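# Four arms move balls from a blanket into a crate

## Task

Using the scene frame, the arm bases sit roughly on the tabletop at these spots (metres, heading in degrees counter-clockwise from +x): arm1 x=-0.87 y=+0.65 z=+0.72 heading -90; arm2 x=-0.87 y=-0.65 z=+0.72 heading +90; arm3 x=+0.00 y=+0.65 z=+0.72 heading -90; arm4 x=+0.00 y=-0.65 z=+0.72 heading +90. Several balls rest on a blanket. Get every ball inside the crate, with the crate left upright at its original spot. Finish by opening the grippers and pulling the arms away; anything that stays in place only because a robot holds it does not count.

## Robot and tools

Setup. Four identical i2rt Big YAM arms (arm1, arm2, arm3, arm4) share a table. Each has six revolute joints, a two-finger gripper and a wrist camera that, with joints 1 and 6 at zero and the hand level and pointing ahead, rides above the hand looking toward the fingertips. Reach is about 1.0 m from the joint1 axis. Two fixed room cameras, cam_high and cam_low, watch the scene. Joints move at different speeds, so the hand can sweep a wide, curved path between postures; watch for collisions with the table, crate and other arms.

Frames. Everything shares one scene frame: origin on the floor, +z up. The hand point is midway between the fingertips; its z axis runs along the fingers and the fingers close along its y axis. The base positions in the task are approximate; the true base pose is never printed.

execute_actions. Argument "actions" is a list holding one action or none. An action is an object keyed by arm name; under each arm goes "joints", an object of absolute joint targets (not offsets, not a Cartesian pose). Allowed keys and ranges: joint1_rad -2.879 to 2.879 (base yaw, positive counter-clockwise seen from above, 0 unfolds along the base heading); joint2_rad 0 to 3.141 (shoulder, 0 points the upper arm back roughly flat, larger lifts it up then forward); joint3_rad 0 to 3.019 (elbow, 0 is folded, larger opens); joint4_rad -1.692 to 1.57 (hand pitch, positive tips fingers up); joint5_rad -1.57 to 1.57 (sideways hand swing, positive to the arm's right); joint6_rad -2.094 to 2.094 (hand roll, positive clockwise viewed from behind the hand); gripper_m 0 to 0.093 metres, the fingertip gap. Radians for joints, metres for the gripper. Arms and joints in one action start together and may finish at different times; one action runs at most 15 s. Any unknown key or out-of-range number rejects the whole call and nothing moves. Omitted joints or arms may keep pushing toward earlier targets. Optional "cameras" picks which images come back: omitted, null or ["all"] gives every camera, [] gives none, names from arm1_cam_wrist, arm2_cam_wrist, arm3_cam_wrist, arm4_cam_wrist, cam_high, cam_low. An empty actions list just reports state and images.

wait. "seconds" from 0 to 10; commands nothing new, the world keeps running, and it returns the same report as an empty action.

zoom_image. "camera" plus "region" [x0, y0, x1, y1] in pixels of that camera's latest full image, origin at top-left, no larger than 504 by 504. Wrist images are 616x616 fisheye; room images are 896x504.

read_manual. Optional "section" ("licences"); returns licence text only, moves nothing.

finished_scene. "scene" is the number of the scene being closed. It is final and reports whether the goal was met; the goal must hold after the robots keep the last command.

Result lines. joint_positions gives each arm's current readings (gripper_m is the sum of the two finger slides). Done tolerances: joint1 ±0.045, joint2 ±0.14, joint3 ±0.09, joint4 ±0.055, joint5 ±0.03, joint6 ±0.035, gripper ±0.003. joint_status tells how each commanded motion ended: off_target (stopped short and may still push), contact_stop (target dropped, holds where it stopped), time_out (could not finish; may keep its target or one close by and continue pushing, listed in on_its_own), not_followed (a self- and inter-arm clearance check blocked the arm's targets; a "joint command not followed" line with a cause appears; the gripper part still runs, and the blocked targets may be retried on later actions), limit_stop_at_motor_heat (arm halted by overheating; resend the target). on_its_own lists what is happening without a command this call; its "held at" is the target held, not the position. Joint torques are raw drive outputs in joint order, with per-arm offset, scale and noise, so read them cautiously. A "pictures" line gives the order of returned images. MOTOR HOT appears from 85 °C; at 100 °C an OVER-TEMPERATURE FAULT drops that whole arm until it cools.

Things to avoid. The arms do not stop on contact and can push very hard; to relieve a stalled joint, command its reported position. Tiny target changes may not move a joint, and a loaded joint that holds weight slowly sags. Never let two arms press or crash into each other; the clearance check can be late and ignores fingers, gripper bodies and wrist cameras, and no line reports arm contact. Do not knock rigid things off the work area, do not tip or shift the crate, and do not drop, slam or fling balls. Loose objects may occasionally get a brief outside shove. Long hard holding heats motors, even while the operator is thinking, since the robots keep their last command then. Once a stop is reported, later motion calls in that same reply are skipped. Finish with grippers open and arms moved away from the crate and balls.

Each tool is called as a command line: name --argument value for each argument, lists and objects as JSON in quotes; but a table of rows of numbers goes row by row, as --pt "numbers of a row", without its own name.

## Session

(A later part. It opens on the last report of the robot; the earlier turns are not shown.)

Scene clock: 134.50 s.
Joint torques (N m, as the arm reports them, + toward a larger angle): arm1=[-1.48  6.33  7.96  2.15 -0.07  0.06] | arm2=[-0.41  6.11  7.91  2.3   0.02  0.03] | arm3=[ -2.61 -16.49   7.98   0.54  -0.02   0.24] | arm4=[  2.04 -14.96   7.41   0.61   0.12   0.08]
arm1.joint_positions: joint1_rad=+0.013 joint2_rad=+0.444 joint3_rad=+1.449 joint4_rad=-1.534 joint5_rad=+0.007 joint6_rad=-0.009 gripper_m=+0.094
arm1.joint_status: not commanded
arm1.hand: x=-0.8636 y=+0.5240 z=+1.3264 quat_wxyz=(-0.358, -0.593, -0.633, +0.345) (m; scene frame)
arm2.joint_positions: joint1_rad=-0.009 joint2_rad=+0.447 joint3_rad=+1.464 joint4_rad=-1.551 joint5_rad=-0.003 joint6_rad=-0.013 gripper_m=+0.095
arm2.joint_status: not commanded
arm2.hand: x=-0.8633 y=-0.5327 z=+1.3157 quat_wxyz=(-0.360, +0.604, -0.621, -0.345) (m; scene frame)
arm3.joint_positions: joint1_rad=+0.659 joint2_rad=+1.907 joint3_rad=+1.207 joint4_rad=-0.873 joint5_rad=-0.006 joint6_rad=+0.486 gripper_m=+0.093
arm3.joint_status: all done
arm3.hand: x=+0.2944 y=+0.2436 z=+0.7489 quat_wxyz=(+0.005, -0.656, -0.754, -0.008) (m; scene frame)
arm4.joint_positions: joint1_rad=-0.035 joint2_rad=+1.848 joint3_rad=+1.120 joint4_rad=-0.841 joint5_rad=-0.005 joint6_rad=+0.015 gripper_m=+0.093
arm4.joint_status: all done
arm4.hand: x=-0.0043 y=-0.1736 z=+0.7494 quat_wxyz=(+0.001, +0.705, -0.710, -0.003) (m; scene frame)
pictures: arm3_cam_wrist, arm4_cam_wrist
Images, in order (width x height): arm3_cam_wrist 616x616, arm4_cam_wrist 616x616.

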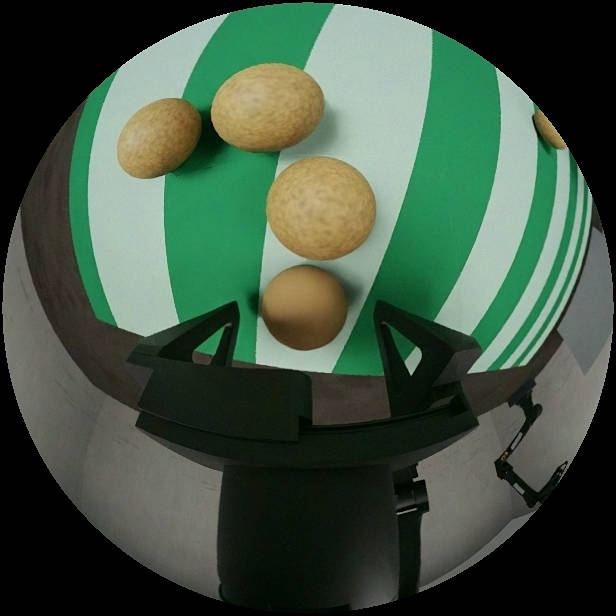

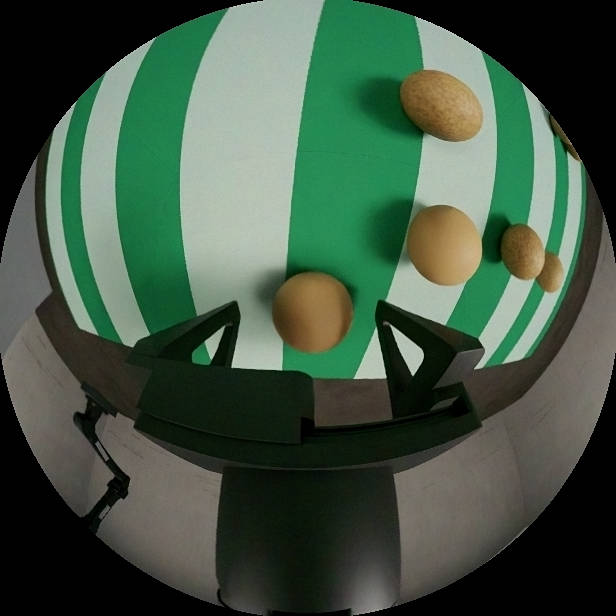

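execute_actions --actions '[{"arm3":{"joints":{"gripper_m":0.035}},"arm4":{"joints":{"gripper_m":0.035}}}]' --cameras '[]'

execute_actions --actions '[{"arm3":{"joints":{"joint2_rad":1.75,"joint4_rad":-1.0}}}]' --cameras '[]'

execute_actions --actions '[{"arm3":{"joints":{"joint1_rad":-0.88,"joint2_rad":1.3,"joint3_rad":1.4,"joint4_rad":-1.2,"joint6_rad":0}},"arm4":{"joints":{"joint1_rad":0.81,"joint2_rad":1.4,"joint3_rad":1.55,"joint4_rad":-1.1}}}]' --cameras '[]'

execute_actions --actions '[{"arm3":{"joints":{"joint2_rad":2.22,"joint3_rad":2.45}},"arm4":{"joints":{"joint2_rad":2.33,"joint3_rad":2.6}}}]' --cameras '[]'

execute_actions --actions '[{"arm3":{"joints":{"gripper_m":0.093}},"arm4":{"joints":{"gripper_m":0.093}}}]' --cameras '[]'

execute_actions --actions '[{"arm3":{"joints":{"joint1_rad":0.2,"joint2_rad":1.4,"joint3_rad":1.5}},"arm4":{"joints":{"joint1_rad":0.9,"joint2_rad":1.45,"joint3_rad":1.5}}}]' --cameras '[]'

execute_actions --actions '[{"arm3":{"joints":{"joint1_rad":0.593,"joint2_rad":1.82,"joint3_rad":1.4,"joint4_rad":-0.94}},"arm4":{"joints":{"joint1_rad":-0.187,"joint2_rad":1.75,"joint3_rad":1.312,"joint4_rad":-0.9}}}]' --cameras '[]'

execute_actions --actions '[{"arm3":{"joints":{"joint2_rad":1.993}},"arm4":{"joints":{"joint2_rad":1.935}}}]' --cameras '["arm3_cam_wrist","arm4_cam_wrist"]'

Scene clock: 150.90 s.
Joint torques (N m, as the arm reports them, + toward a larger angle): arm1=[-1.63  6.08  8.01  2.07 -0.05  0.06] | arm2=[-0.42  6.09  7.91  2.29  0.01  0.03] | arm3=[ -2.6  -16.52   7.94   0.54  -0.03   0.24] | arm4=[  1.92 -14.9    7.42   0.63   0.1    0.08]
arm1.joint_positions: joint1_rad=+0.013 joint2_rad=+0.444 joint3_rad=+1.449 joint4_rad=-1.534 joint5_rad=+0.007 joint6_rad=-0.009 gripper_m=+0.094
arm1.joint_status: not commanded
arm1.hand: x=-0.8636 y=+0.5240 z=+1.3264 quat_wxyz=(-0.358, -0.593, -0.633, +0.345) (m; scene frame)
arm2.joint_positions: joint1_rad=-0.009 joint2_rad=+0.447 joint3_rad=+1.464 joint4_rad=-1.551 joint5_rad=-0.003 joint6_rad=-0.013 gripper_m=+0.095
arm2.joint_status: not commanded
arm2.hand: x=-0.8633 y=-0.5327 z=+1.3157 quat_wxyz=(-0.360, +0.604, -0.621, -0.345) (m; scene frame)
arm3.joint_positions: joint1_rad=+0.659 joint2_rad=+1.907 joint3_rad=+1.207 joint4_rad=-0.873 joint5_rad=-0.006 joint6_rad=+0.486 gripper_m=+0.047
arm3.joint_status: gripper_m off_target (ended at +0.047, target +0.035)
arm3.hand: x=+0.2944 y=+0.2436 z=+0.7489 quat_wxyz=(+0.005, -0.656, -0.754, -0.008) (m; scene frame)
arm4.joint_positions: joint1_rad=-0.035 joint2_rad=+1.848 joint3_rad=+1.120 joint4_rad=-0.841 joint5_rad=-0.005 joint6_rad=+0.015 gripper_m=+0.048
arm4.joint_status: gripper_m off_target (ended at +0.048, target +0.035)
arm4.hand: x=-0.0043 y=-0.1736 z=+0.7494 quat_wxyz=(+0.001, +0.705, -0.710, -0.003) (m; scene frame)
pictures: none
No camera images: the call's "cameras" was empty. Leave "cameras" out to get every camera's image.

Scene clock: 151.87 s.
Joint torques (N m, as the arm reports them, + toward a larger angle): arm1=[-1.17  6.12  7.98  1.96 -0.08  0.03] | arm2=[-0.41  6.07  7.91  2.29  0.02  0.03] | arm3=[ -2.59 -12.62   8.81  -0.01  -0.03   0.24] | arm4=[  2.22 -14.95   7.44   0.54   0.13   0.07]
arm1.joint_positions: joint1_rad=+0.013 joint2_rad=+0.444 joint3_rad=+1.449 joint4_rad=-1.534 joint5_rad=+0.007 joint6_rad=-0.009 gripper_m=+0.094
arm1.joint_status: not commanded
arm1.hand: x=-0.8636 y=+0.5240 z=+1.3264 quat_wxyz=(-0.358, -0.593, -0.633, +0.345) (m; scene frame)
arm2.joint_positions: joint1_rad=-0.009 joint2_rad=+0.447 joint3_rad=+1.464 joint4_rad=-1.551 joint5_rad=-0.003 joint6_rad=-0.013 gripper_m=+0.095
arm2.joint_status: not commanded
arm2.hand: x=-0.8633 y=-0.5327 z=+1.3157 quat_wxyz=(-0.360, +0.604, -0.621, -0.345) (m; scene frame)
arm3.joint_positions: joint1_rad=+0.659 joint2_rad=+1.740 joint3_rad=+1.207 joint4_rad=-0.993 joint5_rad=-0.006 joint6_rad=+0.486 gripper_m=+0.047
arm3.joint_status: all done
arm3.hand: x=+0.2887 y=+0.2505 z=+0.8281 quat_wxyz=(-0.019, -0.656, -0.754, -0.002) (m; scene frame)
arm4.joint_positions: joint1_rad=-0.035 joint2_rad=+1.848 joint3_rad=+1.120 joint4_rad=-0.841 joint5_rad=-0.005 joint6_rad=+0.015 gripper_m=+0.048
arm4.joint_status: not commanded
arm4.hand: x=-0.0043 y=-0.1736 z=+0.7494 quat_wxyz=(+0.001, +0.705, -0.710, -0.003) (m; scene frame)
pictures: none
No camera images: the call's "cameras" was empty. Leave "cameras" out to get every camera's image.

Scene clock: 153.67 s.
Joint torques (N m, as the arm reports them, + toward a larger angle): arm1=[-0.9   6.55  7.89  2.15 -0.06  0.05] | arm2=[-0.42  6.08  7.9   2.3   0.02  0.03] | arm3=[-1.99 -9.58 10.93  0.68 -0.06  0.02] | arm4=[  2.85 -11.06   9.36   0.85   0.16   0.08]
arm1.joint_positions: joint1_rad=+0.013 joint2_rad=+0.444 joint3_rad=+1.449 joint4_rad=-1.534 joint5_rad=+0.007 joint6_rad=-0.009 gripper_m=+0.094
arm1.joint_status: not commanded
arm1.hand: x=-0.8636 y=+0.5240 z=+1.3264 quat_wxyz=(-0.358, -0.593, -0.633, +0.345) (m; scene frame)
arm2.joint_positions: joint1_rad=-0.009 joint2_rad=+0.447 joint3_rad=+1.464 joint4_rad=-1.551 joint5_rad=-0.003 joint6_rad=-0.013 gripper_m=+0.095
arm2.joint_status: not commanded
arm2.hand: x=-0.8633 y=-0.5327 z=+1.3157 quat_wxyz=(-0.360, +0.604, -0.621, -0.345) (m; scene frame)
arm3.joint_positions: joint1_rad=-0.877 joint2_rad=+1.310 joint3_rad=+1.379 joint4_rad=-1.193 joint5_rad=-0.006 joint6_rad=+0.015 gripper_m=+0.047
arm3.joint_status: all done
arm3.hand: x=-0.3768 y=+0.3536 z=+1.0955 quat_wxyz=(-0.071, -0.925, -0.310, +0.207) (m; scene frame)
arm4.joint_positions: joint1_rad=+0.802 joint2_rad=+1.409 joint3_rad=+1.539 joint4_rad=-1.091 joint5_rad=-0.006 joint6_rad=+0.015 gripper_m=+0.048
arm4.joint_status: all done
arm4.hand: x=-0.4099 y=-0.2873 z=+1.1359 quat_wxyz=(-0.102, +0.889, -0.345, -0.282) (m; scene frame)
pictures: none
No camera images: the call's "cameras" was empty. Leave "cameras" out to get every camera's image.

Scene clock: 155.50 s.
Joint torques (N m, as the arm reports them, + toward a larger angle): arm1=[-1.74  6.24  7.88  2.05 -0.05  0.07] | arm2=[-0.41  6.1   7.9   2.3   0.02  0.03] | arm3=[ -2.11 -24.06  14.25   1.12  -0.06  -0.01] | arm4=[  2.68 -24.31  12.05   0.97   0.16   0.1 ]
arm1.joint_positions: joint1_rad=+0.013 joint2_rad=+0.444 joint3_rad=+1.449 joint4_rad=-1.534 joint5_rad=+0.007 joint6_rad=-0.009 gripper_m=+0.094
arm1.joint_status: not commanded
arm1.hand: x=-0.8636 y=+0.5240 z=+1.3264 quat_wxyz=(-0.358, -0.593, -0.633, +0.345) (m; scene frame)
arm2.joint_positions: joint1_rad=-0.009 joint2_rad=+0.447 joint3_rad=+1.464 joint4_rad=-1.551 joint5_rad=-0.003 joint6_rad=-0.013 gripper_m=+0.095
arm2.joint_status: not commanded
arm2.hand: x=-0.8633 y=-0.5327 z=+1.3157 quat_wxyz=(-0.360, +0.604, -0.621, -0.345) (m; scene frame)
arm3.joint_positions: joint1_rad=-0.877 joint2_rad=+2.237 joint3_rad=+2.388 joint4_rad=-1.201 joint5_rad=-0.006 joint6_rad=+0.015 gripper_m=+0.047
arm3.joint_status: all done
arm3.hand: x=-0.6392 y=+0.1512 z=+1.0050 quat_wxyz=(-0.083, -0.917, -0.308, +0.240) (m; scene frame)
arm4.joint_positions: joint1_rad=+0.802 joint2_rad=+2.344 joint3_rad=+2.548 joint4_rad=-1.097 joint5_rad=-0.006 joint6_rad=+0.015 gripper_m=+0.048
arm4.joint_status: all done
arm4.hand: x=-0.6459 y=-0.0776 z=+1.0130 quat_wxyz=(-0.114, +0.879, -0.341, -0.313) (m; scene frame)
pictures: none
No camera images: the call's "cameras" was empty. Leave "cameras" out to get every camera's image.

Scene clock: 156.13 s.
Joint torques (N m, as the arm reports them, + toward a larger angle): arm1=[-1.21  6.43  8.04  1.93 -0.07  0.04] | arm2=[-0.44  6.1   7.9   2.3   0.01  0.03] | arm3=[ -2.1  -24.46  14.27   1.1   -0.07  -0.01] | arm4=[  2.74 -24.38  12.03   1.06   0.17   0.08]
arm1.joint_positions: joint1_rad=+0.013 joint2_rad=+0.444 joint3_rad=+1.449 joint4_rad=-1.534 joint5_rad=+0.007 joint6_rad=-0.009 gripper_m=+0.094
arm1.joint_status: not commanded
arm1.hand: x=-0.8636 y=+0.5240 z=+1.3264 quat_wxyz=(-0.358, -0.593, -0.633, +0.345) (m; scene frame)
arm2.joint_positions: joint1_rad=-0.009 joint2_rad=+0.447 joint3_rad=+1.464 joint4_rad=-1.551 joint5_rad=-0.003 joint6_rad=-0.013 gripper_m=+0.095
arm2.joint_status: not commanded
arm2.hand: x=-0.8633 y=-0.5327 z=+1.3157 quat_wxyz=(-0.360, +0.604, -0.621, -0.345) (m; scene frame)
arm3.joint_positions: joint1_rad=-0.877 joint2_rad=+2.237 joint3_rad=+2.388 joint4_rad=-1.201 joint5_rad=-0.006 joint6_rad=+0.015 gripper_m=+0.093
arm3.joint_status: all done
arm3.hand: x=-0.6392 y=+0.1512 z=+1.0050 quat_wxyz=(-0.083, -0.917, -0.308, +0.240) (m; scene frame)
arm4.joint_positions: joint1_rad=+0.802 joint2_rad=+2.344 joint3_rad=+2.548 joint4_rad=-1.097 joint5_rad=-0.006 joint6_rad=+0.015 gripper_m=+0.093
arm4.joint_status: all done
arm4.hand: x=-0.6459 y=-0.0776 z=+1.0130 quat_wxyz=(-0.114, +0.879, -0.341, -0.313) (m; scene frame)
pictures: none
No camera images: the call's "cameras" was empty. Leave "cameras" out to get every camera's image.

Scene clock: 157.93 s.
Joint torques (N m, as the arm reports them, + toward a larger angle): arm1=[-1.61  6.06  8.02  2.12 -0.06  0.02] | arm2=[-0.43  6.09  7.9   2.28  0.01  0.03] | arm3=[-1.21 -9.73  9.13  0.85  0.02  0.03] | arm4=[  1.43 -12.57   9.55   0.9    0.16   0.08]
arm1.joint_positions: joint1_rad=+0.013 joint2_rad=+0.444 joint3_rad=+1.449 joint4_rad=-1.534 joint5_rad=+0.007 joint6_rad=-0.009 gripper_m=+0.094
arm1.joint_status: not commanded
arm1.hand: x=-0.8636 y=+0.5240 z=+1.3264 quat_wxyz=(-0.358, -0.593, -0.633, +0.345) (m; scene frame)
arm2.joint_positions: joint1_rad=-0.009 joint2_rad=+0.447 joint3_rad=+1.464 joint4_rad=-1.551 joint5_rad=-0.003 joint6_rad=-0.013 gripper_m=+0.095
arm2.joint_status: not commanded
arm2.hand: x=-0.8633 y=-0.5327 z=+1.3157 quat_wxyz=(-0.360, +0.604, -0.621, -0.345) (m; scene frame)
arm3.joint_positions: joint1_rad=+0.193 joint2_rad=+1.399 joint3_rad=+1.503 joint4_rad=-1.196 joint5_rad=-0.009 joint6_rad=+0.010 gripper_m=+0.093
arm3.joint_status: all done
arm3.hand: x=+0.0827 y=+0.1358 z=+1.1111 quat_wxyz=(-0.180, -0.634, -0.737, +0.146) (m; scene frame)
arm4.joint_positions: joint1_rad=+0.910 joint2_rad=+1.465 joint3_rad=+1.484 joint4_rad=-1.098 joint5_rad=-0.006 joint6_rad=+0.015 gripper_m=+0.093
arm4.joint_status: all done
arm4.hand: x=-0.4469 y=-0.3338 z=+1.0779 quat_wxyz=(-0.070, +0.922, -0.301, -0.234) (m; scene frame)
pictures: none
No camera images: the call's "cameras" was empty. Leave "cameras" out to get every camera's image.

Scene clock: 159.47 s.
Joint torques (N m, as the arm reports them, + toward a larger angle): arm1=[-1.31  6.4   8.03  2.05 -0.06  0.03] | arm2=[-0.44  6.09  7.91  2.3   0.02  0.03] | arm3=[ -2.3  -17.09   9.12   0.87  -0.06   0.03] | arm4=[  2.34 -14.72   8.71   0.82   0.09   0.08]
arm1.joint_positions: joint1_rad=+0.013 joint2_rad=+0.444 joint3_rad=+1.449 joint4_rad=-1.534 joint5_rad=+0.007 joint6_rad=-0.009 gripper_m=+0.094
arm1.joint_status: not commanded
arm1.hand: x=-0.8636 y=+0.5240 z=+1.3264 quat_wxyz=(-0.358, -0.593, -0.633, +0.345) (m; scene frame)
arm2.joint_positions: joint1_rad=-0.009 joint2_rad=+0.447 joint3_rad=+1.464 joint4_rad=-1.551 joint5_rad=-0.003 joint6_rad=-0.013 gripper_m=+0.095
arm2.joint_status: not commanded
arm2.hand: x=-0.8633 y=-0.5327 z=+1.3157 quat_wxyz=(-0.360, +0.604, -0.621, -0.345) (m; scene frame)
arm3.joint_positions: joint1_rad=+0.605 joint2_rad=+1.835 joint3_rad=+1.385 joint4_rad=-0.949 joint5_rad=-0.006 joint6_rad=+0.010 gripper_m=+0.093
arm3.joint_status: all done
arm3.hand: x=+0.3099 y=+0.1681 z=+0.8446 quat_wxyz=(-0.074, -0.482, -0.872, +0.033) (m; scene frame)
arm4.joint_positions: joint1_rad=-0.192 joint2_rad=+1.757 joint3_rad=+1.293 joint4_rad=-0.908 joint5_rad=-0.004 joint6_rad=+0.015 gripper_m=+0.093
arm4.joint_status: all done
arm4.hand: x=+0.0809 y=-0.1073 z=+0.8512 quat_wxyz=(-0.074, +0.644, -0.759, -0.067) (m; scene frame)
pictures: none
No camera images: the call's "cameras" was empty. Leave "cameras" out to get every camera's image.

Scene clock: 160.57 s.
Joint torques (N m, as the arm reports them, + toward a larger angle): arm1=[-1.81  6.28  7.97  2.12 -0.08  0.05] | arm2=[-0.41  6.06  7.91  2.29  0.02  0.03] | arm3=[ -2.47 -18.65   8.09   0.49  -0.06   0.03] | arm4=[  2.72 -17.14   7.64   0.43   0.09   0.06]
arm1.joint_positions: joint1_rad=+0.013 joint2_rad=+0.444 joint3_rad=+1.449 joint4_rad=-1.534 joint5_rad=+0.007 joint6_rad=-0.009 gripper_m=+0.094
arm1.joint_status: not commanded
arm1.hand: x=-0.8636 y=+0.5240 z=+1.3264 quat_wxyz=(-0.358, -0.593, -0.633, +0.345) (m; scene frame)
arm2.joint_positions: joint1_rad=-0.009 joint2_rad=+0.447 joint3_rad=+1.464 joint4_rad=-1.551 joint5_rad=-0.003 joint6_rad=-0.013 gripper_m=+0.095
arm2.joint_status: not commanded
arm2.hand: x=-0.8633 y=-0.5327 z=+1.3157 quat_wxyz=(-0.360, +0.604, -0.621, -0.345) (m; scene frame)
arm3.joint_positions: joint1_rad=+0.605 joint2_rad=+2.014 joint3_rad=+1.385 joint4_rad=-0.947 joint5_rad=-0.006 joint6_rad=+0.010 gripper_m=+0.093
arm3.joint_status: all done
arm3.hand: x=+0.2996 y=+0.1852 z=+0.7482 quat_wxyz=(+0.003, -0.484, -0.875, -0.009) (m; scene frame)
arm4.joint_positions: joint1_rad=-0.192 joint2_rad=+1.954 joint3_rad=+1.293 joint4_rad=-0.908 joint5_rad=-0.004 joint6_rad=+0.015 gripper_m=+0.093
arm4.joint_status: all done
arm4.hand: x=+0.0780 y=-0.1273 z=+0.7494 quat_wxyz=(+0.000, +0.647, -0.763, -0.003) (m; scene frame)
pictures: arm3_cam_wrist, arm4_cam_wrist
Images, in order (width x height): arm3_cam_wrist 616x616, arm4_cam_wrist 616x616.

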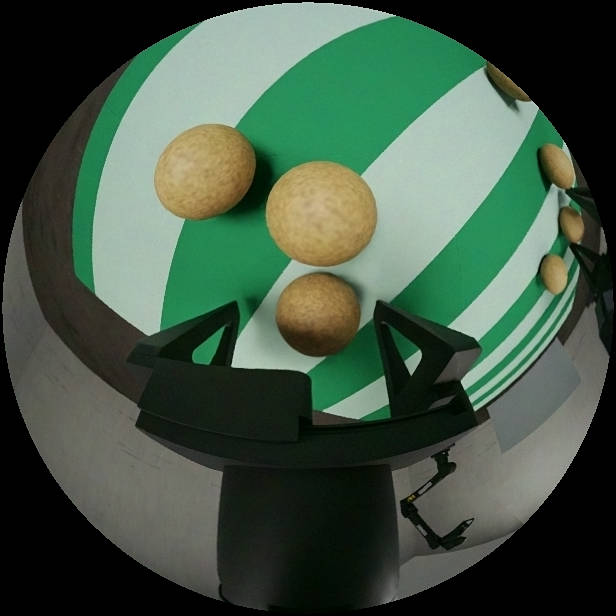

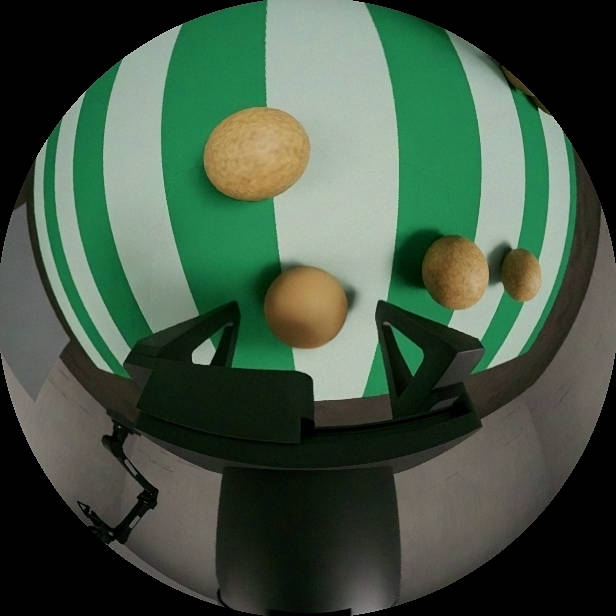

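execute_actions --actions '[{"arm3":{"joints":{"gripper_m":0.035}},"arm4":{"joints":{"gripper_m":0.035}}}]' --cameras '[]'

execute_actions --actions '[{"arm3":{"joints":{"joint1_rad":-0.88,"joint2_rad":1.3,"joint3_rad":1.4,"joint4_rad":-1.2}},"arm4":{"joints":{"joint1_rad":0.81,"joint2_rad":1.3,"joint3_rad":1.4,"joint4_rad":-1.2}}}]' --cameras '[]'

execute_actions --actions '[{"arm3":{"joints":{"joint2_rad":2.22,"joint3_rad":2.45}},"arm4":{"joints":{"joint2_rad":2.33,"joint3_rad":2.6,"joint4_rad":-1.1}}}]' --cameras '[]'

execute_actions --actions '[{"arm3":{"joints":{"gripper_m":0.093}},"arm4":{"joints":{"gripper_m":0.093}}}]' --cameras '[]'

execute_actions --actions '[{"arm3":{"joints":{"joint1_rad":0.3,"joint2_rad":1.5,"joint3_rad":1.7,"joint6_rad":-0.3}},"arm4":{"joints":{"joint1_rad":0.9,"joint2_rad":1.45,"joint3_rad":1.72}}}]' --cameras '[]'

execute_actions --actions '[{"arm3":{"joints":{"joint1_rad":0.585,"joint2_rad":1.95,"joint3_rad":1.607,"joint4_rad":-1.1,"joint6_rad":-1.0}},"arm4":{"joints":{"joint1_rad":-0.148,"joint2_rad":1.96,"joint3_rad":1.648,"joint4_rad":-1.045}}}]' --cameras '[]'

execute_actions --actions '[{"arm3":{"joints":{"joint2_rad":2.108,"joint4_rad":-1.03}},"arm4":{"joints":{"joint2_rad":2.125}}}]' --cameras '["arm3_cam_wrist","arm4_cam_wrist"]'

Scene clock: 172.40 s.
Joint torques (N m, as the arm reports them, + toward a larger angle): arm1=[-1.1   5.81  7.87  2.06 -0.07  0.06] | arm2=[-0.42  6.08  7.91  2.3   0.02  0.03] | arm3=[ -2.4  -18.57   8.12   0.49  -0.06   0.03] | arm4=[  2.64 -16.97   7.71   0.42   0.08   0.07]
arm1.joint_positions: joint1_rad=+0.013 joint2_rad=+0.444 joint3_rad=+1.449 joint4_rad=-1.534 joint5_rad=+0.007 joint6_rad=-0.009 gripper_m=+0.094
arm1.joint_status: not commanded
arm1.hand: x=-0.8636 y=+0.5240 z=+1.3264 quat_wxyz=(-0.358, -0.593, -0.633, +0.345) (m; scene frame)
arm2.joint_positions: joint1_rad=-0.009 joint2_rad=+0.447 joint3_rad=+1.464 joint4_rad=-1.551 joint5_rad=-0.003 joint6_rad=-0.013 gripper_m=+0.095
arm2.joint_status: not commanded
arm2.hand: x=-0.8633 y=-0.5327 z=+1.3157 quat_wxyz=(-0.360, +0.604, -0.621, -0.345) (m; scene frame)
arm3.joint_positions: joint1_rad=+0.605 joint2_rad=+2.014 joint3_rad=+1.385 joint4_rad=-0.947 joint5_rad=-0.006 joint6_rad=+0.010 gripper_m=+0.047
arm3.joint_status: gripper_m off_target (ended at +0.047, target +0.035)
arm3.hand: x=+0.2996 y=+0.1852 z=+0.7482 quat_wxyz=(+0.003, -0.484, -0.875, -0.009) (m; scene frame)
arm4.joint_positions: joint1_rad=-0.192 joint2_rad=+1.954 joint3_rad=+1.293 joint4_rad=-0.908 joint5_rad=-0.004 joint6_rad=+0.015 gripper_m=+0.048
arm4.joint_status: gripper_m off_target (ended at +0.048, target +0.035)
arm4.hand: x=+0.0780 y=-0.1273 z=+0.7494 quat_wxyz=(+0.000, +0.647, -0.763, -0.003) (m; scene frame)
pictures: none
No camera images: the call's "cameras" was empty. Leave "cameras" out to get every camera's image.

Scene clock: 174.17 s.
Joint torques (N m, as the arm reports them, + toward a larger angle): arm1=[-1.34  6.02  8.06  2.   -0.07  0.05] | arm2=[-0.43  6.12  7.91  2.3   0.01  0.03] | arm3=[-1.88 -7.96 10.53  0.74 -0.11  0.03] | arm4=[ 2.31 -8.45  9.79  0.55  0.13  0.1 ]
arm1.joint_positions: joint1_rad=+0.013 joint2_rad=+0.444 joint3_rad=+1.449 joint4_rad=-1.534 joint5_rad=+0.007 joint6_rad=-0.009 gripper_m=+0.094
arm1.joint_status: not commanded
arm1.hand: x=-0.8636 y=+0.5240 z=+1.3264 quat_wxyz=(-0.358, -0.593, -0.633, +0.345) (m; scene frame)
arm2.joint_positions: joint1_rad=-0.009 joint2_rad=+0.447 joint3_rad=+1.464 joint4_rad=-1.551 joint5_rad=-0.003 joint6_rad=-0.013 gripper_m=+0.095
arm2.joint_status: not commanded
arm2.hand: x=-0.8633 y=-0.5327 z=+1.3157 quat_wxyz=(-0.360, +0.604, -0.621, -0.345) (m; scene frame)
arm3.joint_positions: joint1_rad=-0.878 joint2_rad=+1.295 joint3_rad=+1.385 joint4_rad=-1.193 joint5_rad=-0.005 joint6_rad=+0.010 gripper_m=+0.047
arm3.joint_status: all done
arm3.hand: x=-0.3757 y=+0.3551 z=+1.1051 quat_wxyz=(-0.073, -0.922, -0.312, +0.216) (m; scene frame)
arm4.joint_positions: joint1_rad=+0.806 joint2_rad=+1.298 joint3_rad=+1.380 joint4_rad=-1.189 joint5_rad=-0.005 joint6_rad=+0.015 gripper_m=+0.048
arm4.joint_status: all done
arm4.hand: x=-0.3575 y=-0.3363 z=+1.0979 quat_wxyz=(-0.078, +0.908, -0.350, -0.217) (m; scene frame)
pictures: none
No camera images: the call's "cameras" was empty. Leave "cameras" out to get every camera's image.

Scene clock: 176.03 s.
Joint torques (N m, as the arm reports them, + toward a larger angle): arm1=[-1.58  6.52  7.86  2.08 -0.09  0.02] | arm2=[-0.4   6.08  7.9   2.29  0.01  0.03] | arm3=[ -2.01 -24.35  14.3    1.1   -0.11   0.03] | arm4=[  2.64 -24.24  11.97   1.5    0.14   0.07]
arm1.joint_positions: joint1_rad=+0.013 joint2_rad=+0.444 joint3_rad=+1.449 joint4_rad=-1.534 joint5_rad=+0.007 joint6_rad=-0.009 gripper_m=+0.094
arm1.joint_status: not commanded
arm1.hand: x=-0.8636 y=+0.5240 z=+1.3264 quat_wxyz=(-0.358, -0.593, -0.633, +0.345) (m; scene frame)
arm2.joint_positions: joint1_rad=-0.009 joint2_rad=+0.447 joint3_rad=+1.464 joint4_rad=-1.551 joint5_rad=-0.003 joint6_rad=-0.013 gripper_m=+0.095
arm2.joint_status: not commanded
arm2.hand: x=-0.8633 y=-0.5327 z=+1.3157 quat_wxyz=(-0.360, +0.604, -0.621, -0.345) (m; scene frame)
arm3.joint_positions: joint1_rad=-0.878 joint2_rad=+2.238 joint3_rad=+2.387 joint4_rad=-1.201 joint5_rad=-0.005 joint6_rad=+0.010 gripper_m=+0.047
arm3.joint_status: all done
arm3.hand: x=-0.6397 y=+0.1518 z=+1.0037 quat_wxyz=(-0.081, -0.916, -0.310, +0.240) (m; scene frame)
arm4.joint_positions: joint1_rad=+0.806 joint2_rad=+2.342 joint3_rad=+2.548 joint4_rad=-1.109 joint5_rad=-0.005 joint6_rad=+0.015 gripper_m=+0.048
arm4.joint_status: all done
arm4.hand: x=-0.6464 y=-0.0819 z=+1.0129 quat_wxyz=(-0.112, +0.882, -0.339, -0.308) (m; scene frame)
pictures: none
No camera images: the call's "cameras" was empty. Leave "cameras" out to get every camera's image.

Scene clock: 176.67 s.
Joint torques (N m, as the arm reports them, + toward a larger angle): arm1=[-1.31  5.47  7.98  2.06 -0.04  0.06] | arm2=[-0.44  6.1   7.91  2.29  0.02  0.03] | arm3=[ -2.02 -24.19  14.29   1.12  -0.11   0.03] | arm4=[  2.65 -24.32  11.98   1.55   0.14   0.08]
arm1.joint_positions: joint1_rad=+0.013 joint2_rad=+0.444 joint3_rad=+1.449 joint4_rad=-1.534 joint5_rad=+0.007 joint6_rad=-0.009 gripper_m=+0.094
arm1.joint_status: not commanded
arm1.hand: x=-0.8636 y=+0.5240 z=+1.3264 quat_wxyz=(-0.358, -0.593, -0.633, +0.345) (m; scene frame)
arm2.joint_positions: joint1_rad=-0.009 joint2_rad=+0.447 joint3_rad=+1.464 joint4_rad=-1.551 joint5_rad=-0.003 joint6_rad=-0.013 gripper_m=+0.095
arm2.joint_status: not commanded
arm2.hand: x=-0.8633 y=-0.5327 z=+1.3157 quat_wxyz=(-0.360, +0.604, -0.621, -0.345) (m; scene frame)
arm3.joint_positions: joint1_rad=-0.878 joint2_rad=+2.238 joint3_rad=+2.387 joint4_rad=-1.201 joint5_rad=-0.005 joint6_rad=+0.010 gripper_m=+0.093
arm3.joint_status: all done
arm3.hand: x=-0.6397 y=+0.1518 z=+1.0037 quat_wxyz=(-0.081, -0.916, -0.310, +0.240) (m; scene frame)
arm4.joint_positions: joint1_rad=+0.806 joint2_rad=+2.342 joint3_rad=+2.548 joint4_rad=-1.109 joint5_rad=-0.005 joint6_rad=+0.015 gripper_m=+0.093
arm4.joint_status: all done
arm4.hand: x=-0.6464 y=-0.0819 z=+1.0129 quat_wxyz=(-0.112, +0.882, -0.339, -0.308) (m; scene frame)
pictures: none
No camera images: the call's "cameras" was empty. Leave "cameras" out to get every camera's image.

Scene clock: 178.50 s.
Joint torques (N m, as the arm reports them, + toward a larger angle): arm1=[-1.64  6.15  7.94  2.05 -0.03  0.06] | arm2=[-0.43  6.11  7.91  2.3   0.01  0.03] | arm3=[ -1.53 -10.87   8.9    1.     0.     0.01] | arm4=[  1.29 -11.48   9.24   1.55   0.16   0.09]
arm1.joint_positions: joint1_rad=+0.013 joint2_rad=+0.444 joint3_rad=+1.449 joint4_rad=-1.534 joint5_rad=+0.007 joint6_rad=-0.009 gripper_m=+0.094
arm1.joint_status: not commanded
arm1.hand: x=-0.8636 y=+0.5240 z=+1.3264 quat_wxyz=(-0.358, -0.593, -0.633, +0.345) (m; scene frame)
arm2.joint_positions: joint1_rad=-0.009 joint2_rad=+0.447 joint3_rad=+1.464 joint4_rad=-1.551 joint5_rad=-0.003 joint6_rad=-0.013 gripper_m=+0.095
arm2.joint_status: not commanded
arm2.hand: x=-0.8633 y=-0.5327 z=+1.3157 quat_wxyz=(-0.360, +0.604, -0.621, -0.345) (m; scene frame)
arm3.joint_positions: joint1_rad=+0.298 joint2_rad=+1.491 joint3_rad=+1.706 joint4_rad=-1.196 joint5_rad=-0.008 joint6_rad=-0.285 gripper_m=+0.093
arm3.joint_status: all done
arm3.hand: x=+0.1493 y=+0.0961 z=+1.1644 quat_wxyz=(-0.203, -0.468, -0.836, +0.200) (m; scene frame)
arm4.joint_positions: joint1_rad=+0.911 joint2_rad=+1.457 joint3_rad=+1.710 joint4_rad=-1.106 joint5_rad=-0.005 joint6_rad=+0.015 gripper_m=+0.093
arm4.joint_status: all done
arm4.hand: x=-0.4719 y=-0.3164 z=+1.1977 quat_wxyz=(-0.102, +0.890, -0.290, -0.336) (m; scene frame)
pictures: none
No camera images: the call's "cameras" was empty. Leave "cameras" out to get every camera's image.

Scene clock: 180.30 s.
Joint torques (N m, as the arm reports them, + toward a larger angle): arm1=[-1.4   5.72  7.91  2.06 -0.08  0.08] | arm2=[-0.44  6.1   7.91  2.29  0.02  0.03] | arm3=[ -2.41 -18.75   9.64   0.5   -0.15  -0.01] | arm4=[  2.71 -17.56   9.43   0.53   0.05   0.08]
arm1.joint_positions: joint1_rad=+0.013 joint2_rad=+0.444 joint3_rad=+1.449 joint4_rad=-1.534 joint5_rad=+0.007 joint6_rad=-0.009 gripper_m=+0.094
arm1.joint_status: not commanded
arm1.hand: x=-0.8636 y=+0.5240 z=+1.3264 quat_wxyz=(-0.358, -0.593, -0.633, +0.345) (m; scene frame)
arm2.joint_positions: joint1_rad=-0.009 joint2_rad=+0.447 joint3_rad=+1.464 joint4_rad=-1.551 joint5_rad=-0.003 joint6_rad=-0.013 gripper_m=+0.095
arm2.joint_status: not commanded
arm2.hand: x=-0.8633 y=-0.5327 z=+1.3157 quat_wxyz=(-0.360, +0.604, -0.621, -0.345) (m; scene frame)
arm3.joint_positions: joint1_rad=+0.596 joint2_rad=+1.963 joint3_rad=+1.588 joint4_rad=-1.104 joint5_rad=-0.006 joint6_rad=-0.985 gripper_m=+0.093
arm3.joint_status: all done
arm3.hand: x=+0.3241 y=+0.1358 z=+0.8442 quat_wxyz=(-0.027, -0.012, -0.999, +0.031) (m; scene frame)
arm4.joint_positions: joint1_rad=-0.151 joint2_rad=+1.961 joint3_rad=+1.624 joint4_rad=-1.048 joint5_rad=-0.003 joint6_rad=+0.015 gripper_m=+0.093
arm4.joint_status: all done
arm4.hand: x=+0.0684 y=-0.0192 z=+0.8606 quat_wxyz=(-0.068, +0.659, -0.746, -0.064) (m; scene frame)
pictures: none
No camera images: the call's "cameras" was empty. Leave "cameras" out to get every camera's image.

Scene clock: 181.47 s.
Joint torques (N m, as the arm reports them, + toward a larger angle): arm1=[-1.73  6.23  7.91  2.04 -0.06  0.07] | arm2=[-0.44  6.08  7.9   2.29  0.02  0.03] | arm3=[ -2.37 -20.52   8.74   0.47  -0.15  -0.01] | arm4=[  2.62 -20.43   8.64   0.33   0.05   0.1 ]
arm1.joint_positions: joint1_rad=+0.013 joint2_rad=+0.444 joint3_rad=+1.449 joint4_rad=-1.534 joint5_rad=+0.007 joint6_rad=-0.009 gripper_m=+0.094
arm1.joint_status: not commanded
arm1.hand: x=-0.8636 y=+0.5240 z=+1.3264 quat_wxyz=(-0.358, -0.593, -0.633, +0.345) (m; scene frame)
arm2.joint_positions: joint1_rad=-0.009 joint2_rad=+0.447 joint3_rad=+1.464 joint4_rad=-1.551 joint5_rad=-0.003 joint6_rad=-0.013 gripper_m=+0.095
arm2.joint_status: not commanded
arm2.hand: x=-0.8633 y=-0.5327 z=+1.3157 quat_wxyz=(-0.360, +0.604, -0.621, -0.345) (m; scene frame)
arm3.joint_positions: joint1_rad=+0.596 joint2_rad=+2.129 joint3_rad=+1.588 joint4_rad=-1.038 joint5_rad=-0.006 joint6_rad=-0.985 gripper_m=+0.093
arm3.joint_status: all done
arm3.hand: x=+0.3231 y=+0.1385 z=+0.7474 quat_wxyz=(+0.000, -0.012, -1.000, -0.011) (m; scene frame)
arm4.joint_positions: joint1_rad=-0.151 joint2_rad=+2.146 joint3_rad=+1.624 joint4_rad=-1.048 joint5_rad=-0.003 joint6_rad=+0.015 gripper_m=+0.093
arm4.joint_status: all done
arm4.hand: x=+0.0664 y=-0.0374 z=+0.7486 quat_wxyz=(+0.000, +0.662, -0.749, -0.002) (m; scene frame)
pictures: arm3_cam_wrist, arm4_cam_wrist
Images, in order (width x height): arm3_cam_wrist 616x616, arm4_cam_wrist 616x616.

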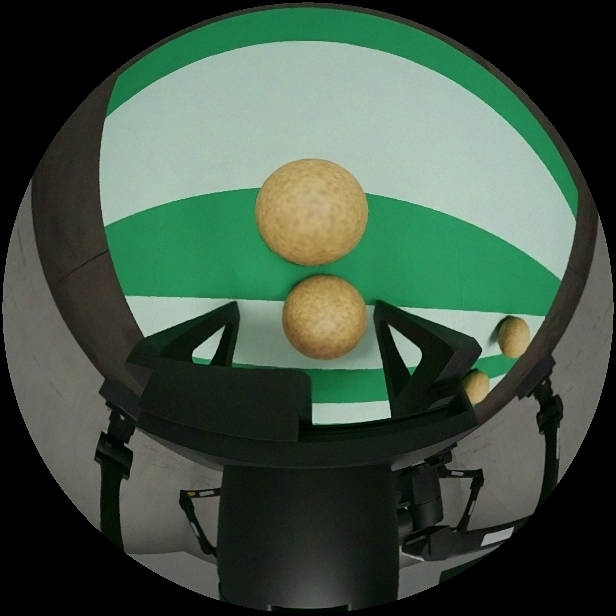

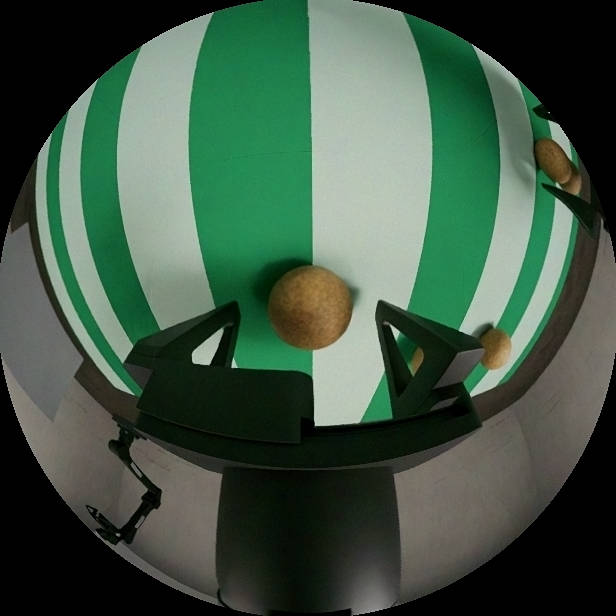

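execute_actions --actions '[{"arm3":{"joints":{"gripper_m":0.035}},"arm4":{"joints":{"gripper_m":0.035}}}]' --cameras '[]'

execute_actions --actions '[{"arm3":{"joints":{"joint1_rad":-0.88,"joint2_rad":1.1,"joint3_rad":1.2,"joint4_rad":-1.2,"joint6_rad":-0.5}},"arm4":{"joints":{"joint1_rad":0.81,"joint2_rad":1.2,"joint3_rad":1.3,"joint4_rad":-1.2}}}]' --cameras '[]'

execute_actions --actions '[{"arm3":{"joints":{"joint2_rad":2.22,"joint3_rad":2.45,"joint6_rad":0}},"arm4":{"joints":{"joint2_rad":2.33,"joint3_rad":2.6,"joint4_rad":-1.1}}}]' --cameras '[]'

execute_actions --actions '[{"arm3":{"joints":{"gripper_m":0.093}},"arm4":{"joints":{"gripper_m":0.093}}}]' --cameras '[]'

execute_actions --actions '[{"arm3":{"joints":{"joint1_rad":0.4,"joint2_rad":1.5,"joint3_rad":1.83}},"arm4":{"joints":{"joint1_rad":0.9,"joint2_rad":1.45,"joint3_rad":1.55}}}]' --cameras '[]'

execute_actions --actions '[{"arm3":{"joints":{"joint1_rad":0.66,"joint2_rad":2.03,"joint3_rad":1.75,"joint4_rad":-1.09}},"arm4":{"joints":{"joint1_rad":-0.358,"joint2_rad":1.85,"joint3_rad":1.46,"joint4_rad":-0.965}}}]' --cameras '[]'

execute_actions --actions '[{"arm3":{"joints":{"joint2_rad":2.184}},"arm4":{"joints":{"joint2_rad":2.02}}}]' --cameras '["arm3_cam_wrist","arm4_cam_wrist"]'

Scene clock: 198.77 s.
Joint torques (N m, as the arm reports them, + toward a larger angle): arm1=[-1.67  6.27  7.95  2.11 -0.05  0.04] | arm2=[-0.44  6.12  7.91  2.3   0.02  0.03] | arm3=[ -2.36 -20.67   8.8    0.47  -0.16   0.  ] | arm4=[  2.35 -20.17   8.5    0.24   0.05   0.06]
arm1.joint_positions: joint1_rad=+0.013 joint2_rad=+0.444 joint3_rad=+1.449 joint4_rad=-1.534 joint5_rad=+0.007 joint6_rad=-0.009 gripper_m=+0.094
arm1.joint_status: not commanded
arm1.hand: x=-0.8636 y=+0.5240 z=+1.3264 quat_wxyz=(-0.358, -0.593, -0.633, +0.345) (m; scene frame)
arm2.joint_positions: joint1_rad=-0.009 joint2_rad=+0.447 joint3_rad=+1.464 joint4_rad=-1.551 joint5_rad=-0.003 joint6_rad=-0.013 gripper_m=+0.095
arm2.joint_status: not commanded
arm2.hand: x=-0.8633 y=-0.5327 z=+1.3157 quat_wxyz=(-0.360, +0.604, -0.621, -0.345) (m; scene frame)
arm3.joint_positions: joint1_rad=+0.596 joint2_rad=+2.129 joint3_rad=+1.588 joint4_rad=-1.037 joint5_rad=-0.006 joint6_rad=-0.986 gripper_m=+0.047
arm3.joint_status: gripper_m off_target (ended at +0.047, target +0.035)
arm3.hand: x=+0.3232 y=+0.1384 z=+0.7474 quat_wxyz=(+0.000, -0.011, -1.000, -0.010) (m; scene frame)
arm4.joint_positions: joint1_rad=-0.151 joint2_rad=+2.146 joint3_rad=+1.624 joint4_rad=-1.048 joint5_rad=-0.003 joint6_rad=+0.015 gripper_m=+0.048
arm4.joint_status: gripper_m off_target (ended at +0.048, target +0.035)
arm4.hand: x=+0.0664 y=-0.0374 z=+0.7486 quat_wxyz=(+0.000, +0.662, -0.749, -0.002) (m; scene frame)
pictures: none
No camera images: the call's "cameras" was empty. Leave "cameras" out to get every camera's image.

Scene clock: 200.50 s.
Joint torques (N m, as the arm reports them, + toward a larger angle): arm1=[-1.68  6.37  7.89  2.01 -0.06  0.02] | arm2=[-0.44  6.11  7.92  2.29  0.01  0.03] | arm3=[-2.09 -4.35  8.93  0.8  -0.16  0.27] | arm4=[ 2.96 -6.69  8.84  0.59  0.16  0.08]
arm1.joint_positions: joint1_rad=+0.013 joint2_rad=+0.444 joint3_rad=+1.449 joint4_rad=-1.534 joint5_rad=+0.007 joint6_rad=-0.009 gripper_m=+0.094
arm1.joint_status: not commanded
arm1.hand: x=-0.8636 y=+0.5240 z=+1.3264 quat_wxyz=(-0.358, -0.593, -0.633, +0.345) (m; scene frame)
arm2.joint_positions: joint1_rad=-0.009 joint2_rad=+0.447 joint3_rad=+1.464 joint4_rad=-1.551 joint5_rad=-0.003 joint6_rad=-0.013 gripper_m=+0.095
arm2.joint_status: not commanded
arm2.hand: x=-0.8633 y=-0.5327 z=+1.3157 quat_wxyz=(-0.360, +0.604, -0.621, -0.345) (m; scene frame)
arm3.joint_positions: joint1_rad=-0.874 joint2_rad=+1.093 joint3_rad=+1.206 joint4_rad=-1.194 joint5_rad=-0.004 joint6_rad=-0.515 gripper_m=+0.047
arm3.joint_status: all done
arm3.hand: x=-0.3174 y=+0.3980 z=+1.1013 quat_wxyz=(-0.016, -0.807, -0.541, +0.238) (m; scene frame)
arm4.joint_positions: joint1_rad=+0.801 joint2_rad=+1.198 joint3_rad=+1.294 joint4_rad=-1.189 joint5_rad=-0.006 joint6_rad=+0.015 gripper_m=+0.048
arm4.joint_status: all done
arm4.hand: x=-0.3296 y=-0.3581 z=+1.0995 quat_wxyz=(-0.081, +0.906, -0.351, -0.223) (m; scene frame)
pictures: none
No camera images: the call's "cameras" was empty. Leave "cameras" out to get every camera's image.

Scene clock: 202.40 s.
Joint torques (N m, as the arm reports them, + toward a larger angle): arm1=[-1.35  5.94  7.86  2.08 -0.06  0.04] | arm2=[-0.45  6.1   7.91  2.3   0.02  0.03] | arm3=[ -2.35 -24.08  14.35   1.09  -0.12   0.26] | arm4=[  2.85 -23.91  12.08   1.47   0.16   0.07]
arm1.joint_positions: joint1_rad=+0.013 joint2_rad=+0.444 joint3_rad=+1.449 joint4_rad=-1.534 joint5_rad=+0.007 joint6_rad=-0.009 gripper_m=+0.094
arm1.joint_status: not commanded
arm1.hand: x=-0.8636 y=+0.5240 z=+1.3264 quat_wxyz=(-0.358, -0.593, -0.633, +0.345) (m; scene frame)
arm2.joint_positions: joint1_rad=-0.009 joint2_rad=+0.447 joint3_rad=+1.464 joint4_rad=-1.551 joint5_rad=-0.003 joint6_rad=-0.013 gripper_m=+0.095
arm2.joint_status: not commanded
arm2.hand: x=-0.8633 y=-0.5327 z=+1.3157 quat_wxyz=(-0.360, +0.604, -0.621, -0.345) (m; scene frame)
arm3.joint_positions: joint1_rad=-0.874 joint2_rad=+2.238 joint3_rad=+2.387 joint4_rad=-1.200 joint5_rad=-0.004 joint6_rad=-0.015 gripper_m=+0.047
arm3.joint_status: all done
arm3.hand: x=-0.6375 y=+0.1489 z=+1.0033 quat_wxyz=(-0.079, -0.912, -0.324, +0.241) (m; scene frame)
arm4.joint_positions: joint1_rad=+0.801 joint2_rad=+2.342 joint3_rad=+2.549 joint4_rad=-1.108 joint5_rad=-0.006 joint6_rad=+0.015 gripper_m=+0.048
arm4.joint_status: all done
arm4.hand: x=-0.6438 y=-0.0787 z=+1.0132 quat_wxyz=(-0.112, +0.881, -0.341, -0.309) (m; scene frame)
pictures: none
No camera images: the call's "cameras" was empty. Leave "cameras" out to get every camera's image.

Scene clock: 203.03 s.
Joint torques (N m, as the arm reports them, + toward a larger angle): arm1=[-1.23  5.82  7.91  2.1  -0.08  0.04] | arm2=[-0.44  6.09  7.91  2.3   0.02  0.03] | arm3=[ -2.36 -24.27  14.27   1.1   -0.12   0.25] | arm4=[  2.87 -24.25  11.97   1.53   0.15   0.09]
arm1.joint_positions: joint1_rad=+0.013 joint2_rad=+0.444 joint3_rad=+1.449 joint4_rad=-1.534 joint5_rad=+0.007 joint6_rad=-0.009 gripper_m=+0.094
arm1.joint_status: not commanded
arm1.hand: x=-0.8636 y=+0.5240 z=+1.3264 quat_wxyz=(-0.358, -0.593, -0.633, +0.345) (m; scene frame)
arm2.joint_positions: joint1_rad=-0.009 joint2_rad=+0.447 joint3_rad=+1.464 joint4_rad=-1.551 joint5_rad=-0.003 joint6_rad=-0.013 gripper_m=+0.095
arm2.joint_status: not commanded
arm2.hand: x=-0.8633 y=-0.5327 z=+1.3157 quat_wxyz=(-0.360, +0.604, -0.621, -0.345) (m; scene frame)
arm3.joint_positions: joint1_rad=-0.874 joint2_rad=+2.238 joint3_rad=+2.387 joint4_rad=-1.200 joint5_rad=-0.004 joint6_rad=-0.015 gripper_m=+0.093
arm3.joint_status: all done
arm3.hand: x=-0.6375 y=+0.1489 z=+1.0033 quat_wxyz=(-0.079, -0.912, -0.323, +0.241) (m; scene frame)
arm4.joint_positions: joint1_rad=+0.801 joint2_rad=+2.342 joint3_rad=+2.549 joint4_rad=-1.108 joint5_rad=-0.006 joint6_rad=+0.015 gripper_m=+0.093
arm4.joint_status: all done
arm4.hand: x=-0.6438 y=-0.0787 z=+1.0132 quat_wxyz=(-0.112, +0.881, -0.341, -0.309) (m; scene frame)
pictures: none
No camera images: the call's "cameras" was empty. Leave "cameras" out to get every camera's image.

Scene clock: 204.87 s.
Joint torques (N m, as the arm reports them, + toward a larger angle): arm1=[-1.29  6.46  7.88  2.04 -0.06  0.05] | arm2=[-0.44  6.08  7.91  2.3   0.02  0.03] | arm3=[ -1.7  -10.93   8.64   1.25   0.01   0.22] | arm4=[  1.42 -12.62   9.49   1.24   0.16   0.08]
arm1.joint_positions: joint1_rad=+0.013 joint2_rad=+0.444 joint3_rad=+1.449 joint4_rad=-1.534 joint5_rad=+0.007 joint6_rad=-0.009 gripper_m=+0.094
arm1.joint_status: not commanded
arm1.hand: x=-0.8636 y=+0.5240 z=+1.3264 quat_wxyz=(-0.358, -0.593, -0.633, +0.345) (m; scene frame)
arm2.joint_positions: joint1_rad=-0.009 joint2_rad=+0.447 joint3_rad=+1.464 joint4_rad=-1.551 joint5_rad=-0.003 joint6_rad=-0.013 gripper_m=+0.095
arm2.joint_status: not commanded
arm2.hand: x=-0.8633 y=-0.5327 z=+1.3157 quat_wxyz=(-0.360, +0.604, -0.621, -0.345) (m; scene frame)
arm3.joint_positions: joint1_rad=+0.400 joint2_rad=+1.491 joint3_rad=+1.837 joint4_rad=-1.198 joint5_rad=-0.008 joint6_rad=-0.012 gripper_m=+0.093
arm3.joint_status: all done
arm3.hand: x=+0.2088 y=+0.1029 z=+1.2317 quat_wxyz=(-0.288, -0.526, -0.777, +0.193) (m; scene frame)
arm4.joint_positions: joint1_rad=+0.910 joint2_rad=+1.464 joint3_rad=+1.537 joint4_rad=-1.104 joint5_rad=-0.006 joint6_rad=+0.015 gripper_m=+0.093
arm4.joint_status: all done
arm4.hand: x=-0.4540 y=-0.3286 z=+1.1038 quat_wxyz=(-0.077, +0.916, -0.299, -0.255) (m; scene frame)
pictures: none
No camera images: the call's "cameras" was empty. Leave "cameras" out to get every camera's image.

Scene clock: 206.47 s.
Joint torques (N m, as the arm reports them, + toward a larger angle): arm1=[-1.25  5.72  7.88  2.01 -0.05  0.06] | arm2=[-0.45  6.12  7.91  2.29  0.02  0.03] | arm3=[ -2.44 -20.26  10.15   0.67  -0.08   0.22] | arm4=[  2.91 -16.73   8.64   0.63   0.07   0.08]
arm1.joint_positions: joint1_rad=+0.013 joint2_rad=+0.444 joint3_rad=+1.449 joint4_rad=-1.534 joint5_rad=+0.007 joint6_rad=-0.009 gripper_m=+0.094
arm1.joint_status: not commanded
arm1.hand: x=-0.8636 y=+0.5240 z=+1.3264 quat_wxyz=(-0.358, -0.593, -0.633, +0.345) (m; scene frame)
arm2.joint_positions: joint1_rad=-0.009 joint2_rad=+0.447 joint3_rad=+1.464 joint4_rad=-1.551 joint5_rad=-0.003 joint6_rad=-0.013 gripper_m=+0.095
arm2.joint_status: not commanded
arm2.hand: x=-0.8633 y=-0.5327 z=+1.3157 quat_wxyz=(-0.360, +0.604, -0.621, -0.345) (m; scene frame)
arm3.joint_positions: joint1_rad=+0.672 joint2_rad=+2.041 joint3_rad=+1.728 joint4_rad=-1.094 joint5_rad=-0.006 joint6_rad=-0.012 gripper_m=+0.093
arm3.joint_status: all done
arm3.hand: x=+0.3919 y=+0.1214 z=+0.8513 quat_wxyz=(-0.072, -0.443, -0.893, +0.030) (m; scene frame)
arm4.joint_positions: joint1_rad=-0.365 joint2_rad=+1.859 joint3_rad=+1.444 joint4_rad=-0.969 joint5_rad=-0.003 joint6_rad=+0.015 gripper_m=+0.093
arm4.joint_status: all done
arm4.hand: x=+0.1864 y=-0.0903 z=+0.8521 quat_wxyz=(-0.075, +0.576, -0.812, -0.057) (m; scene frame)
pictures: none
No camera images: the call's "cameras" was empty. Leave "cameras" out to get every camera's image.

Scene clock: 207.57 s.
Joint torques (N m, as the arm reports them, + toward a larger angle): arm1=[-1.74  6.15  7.91  1.95 -0.07  0.08] | arm2=[-0.39  6.08  7.9   2.3   0.01  0.03] | arm3=[ -2.38 -21.95   9.29   0.39  -0.08   0.22] | arm4=[  2.99 -18.83   7.75   0.36   0.04   0.09]
arm1.joint_positions: joint1_rad=+0.013 joint2_rad=+0.444 joint3_rad=+1.449 joint4_rad=-1.534 joint5_rad=+0.007 joint6_rad=-0.009 gripper_m=+0.094
arm1.joint_status: not commanded
arm1.hand: x=-0.8636 y=+0.5240 z=+1.3264 quat_wxyz=(-0.358, -0.593, -0.633, +0.345) (m; scene frame)
arm2.joint_positions: joint1_rad=-0.009 joint2_rad=+0.447 joint3_rad=+1.464 joint4_rad=-1.551 joint5_rad=-0.003 joint6_rad=-0.013 gripper_m=+0.095
arm2.joint_status: not commanded
arm2.hand: x=-0.8633 y=-0.5327 z=+1.3157 quat_wxyz=(-0.360, +0.604, -0.621, -0.345) (m; scene frame)
arm3.joint_positions: joint1_rad=+0.672 joint2_rad=+2.206 joint3_rad=+1.728 joint4_rad=-1.094 joint5_rad=-0.006 joint6_rad=-0.012 gripper_m=+0.093
arm3.joint_status: all done
arm3.hand: x=+0.3815 y=+0.1366 z=+0.7477 quat_wxyz=(+0.002, -0.444, -0.896, -0.008) (m; scene frame)
arm4.joint_positions: joint1_rad=-0.365 joint2_rad=+2.040 joint3_rad=+1.444 joint4_rad=-0.969 joint5_rad=-0.003 joint6_rad=+0.015 gripper_m=+0.093
arm4.joint_status: all done
arm4.hand: x=+0.1806 y=-0.1079 z=+0.7508 quat_wxyz=(-0.002, +0.578, -0.816, -0.004) (m; scene frame)
pictures: arm3_cam_wrist, arm4_cam_wrist
Images, in order (width x height): arm3_cam_wrist 616x616, arm4_cam_wrist 616x616.

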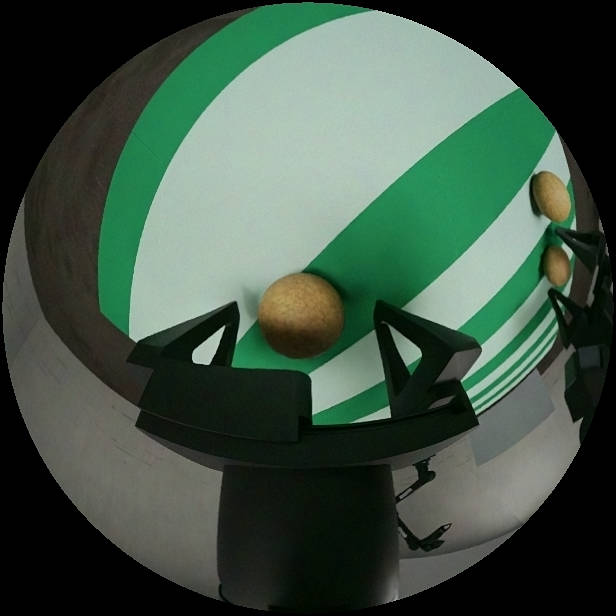

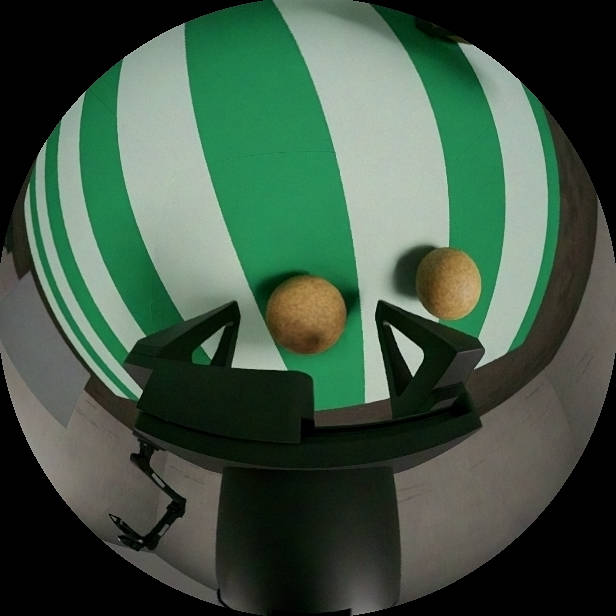

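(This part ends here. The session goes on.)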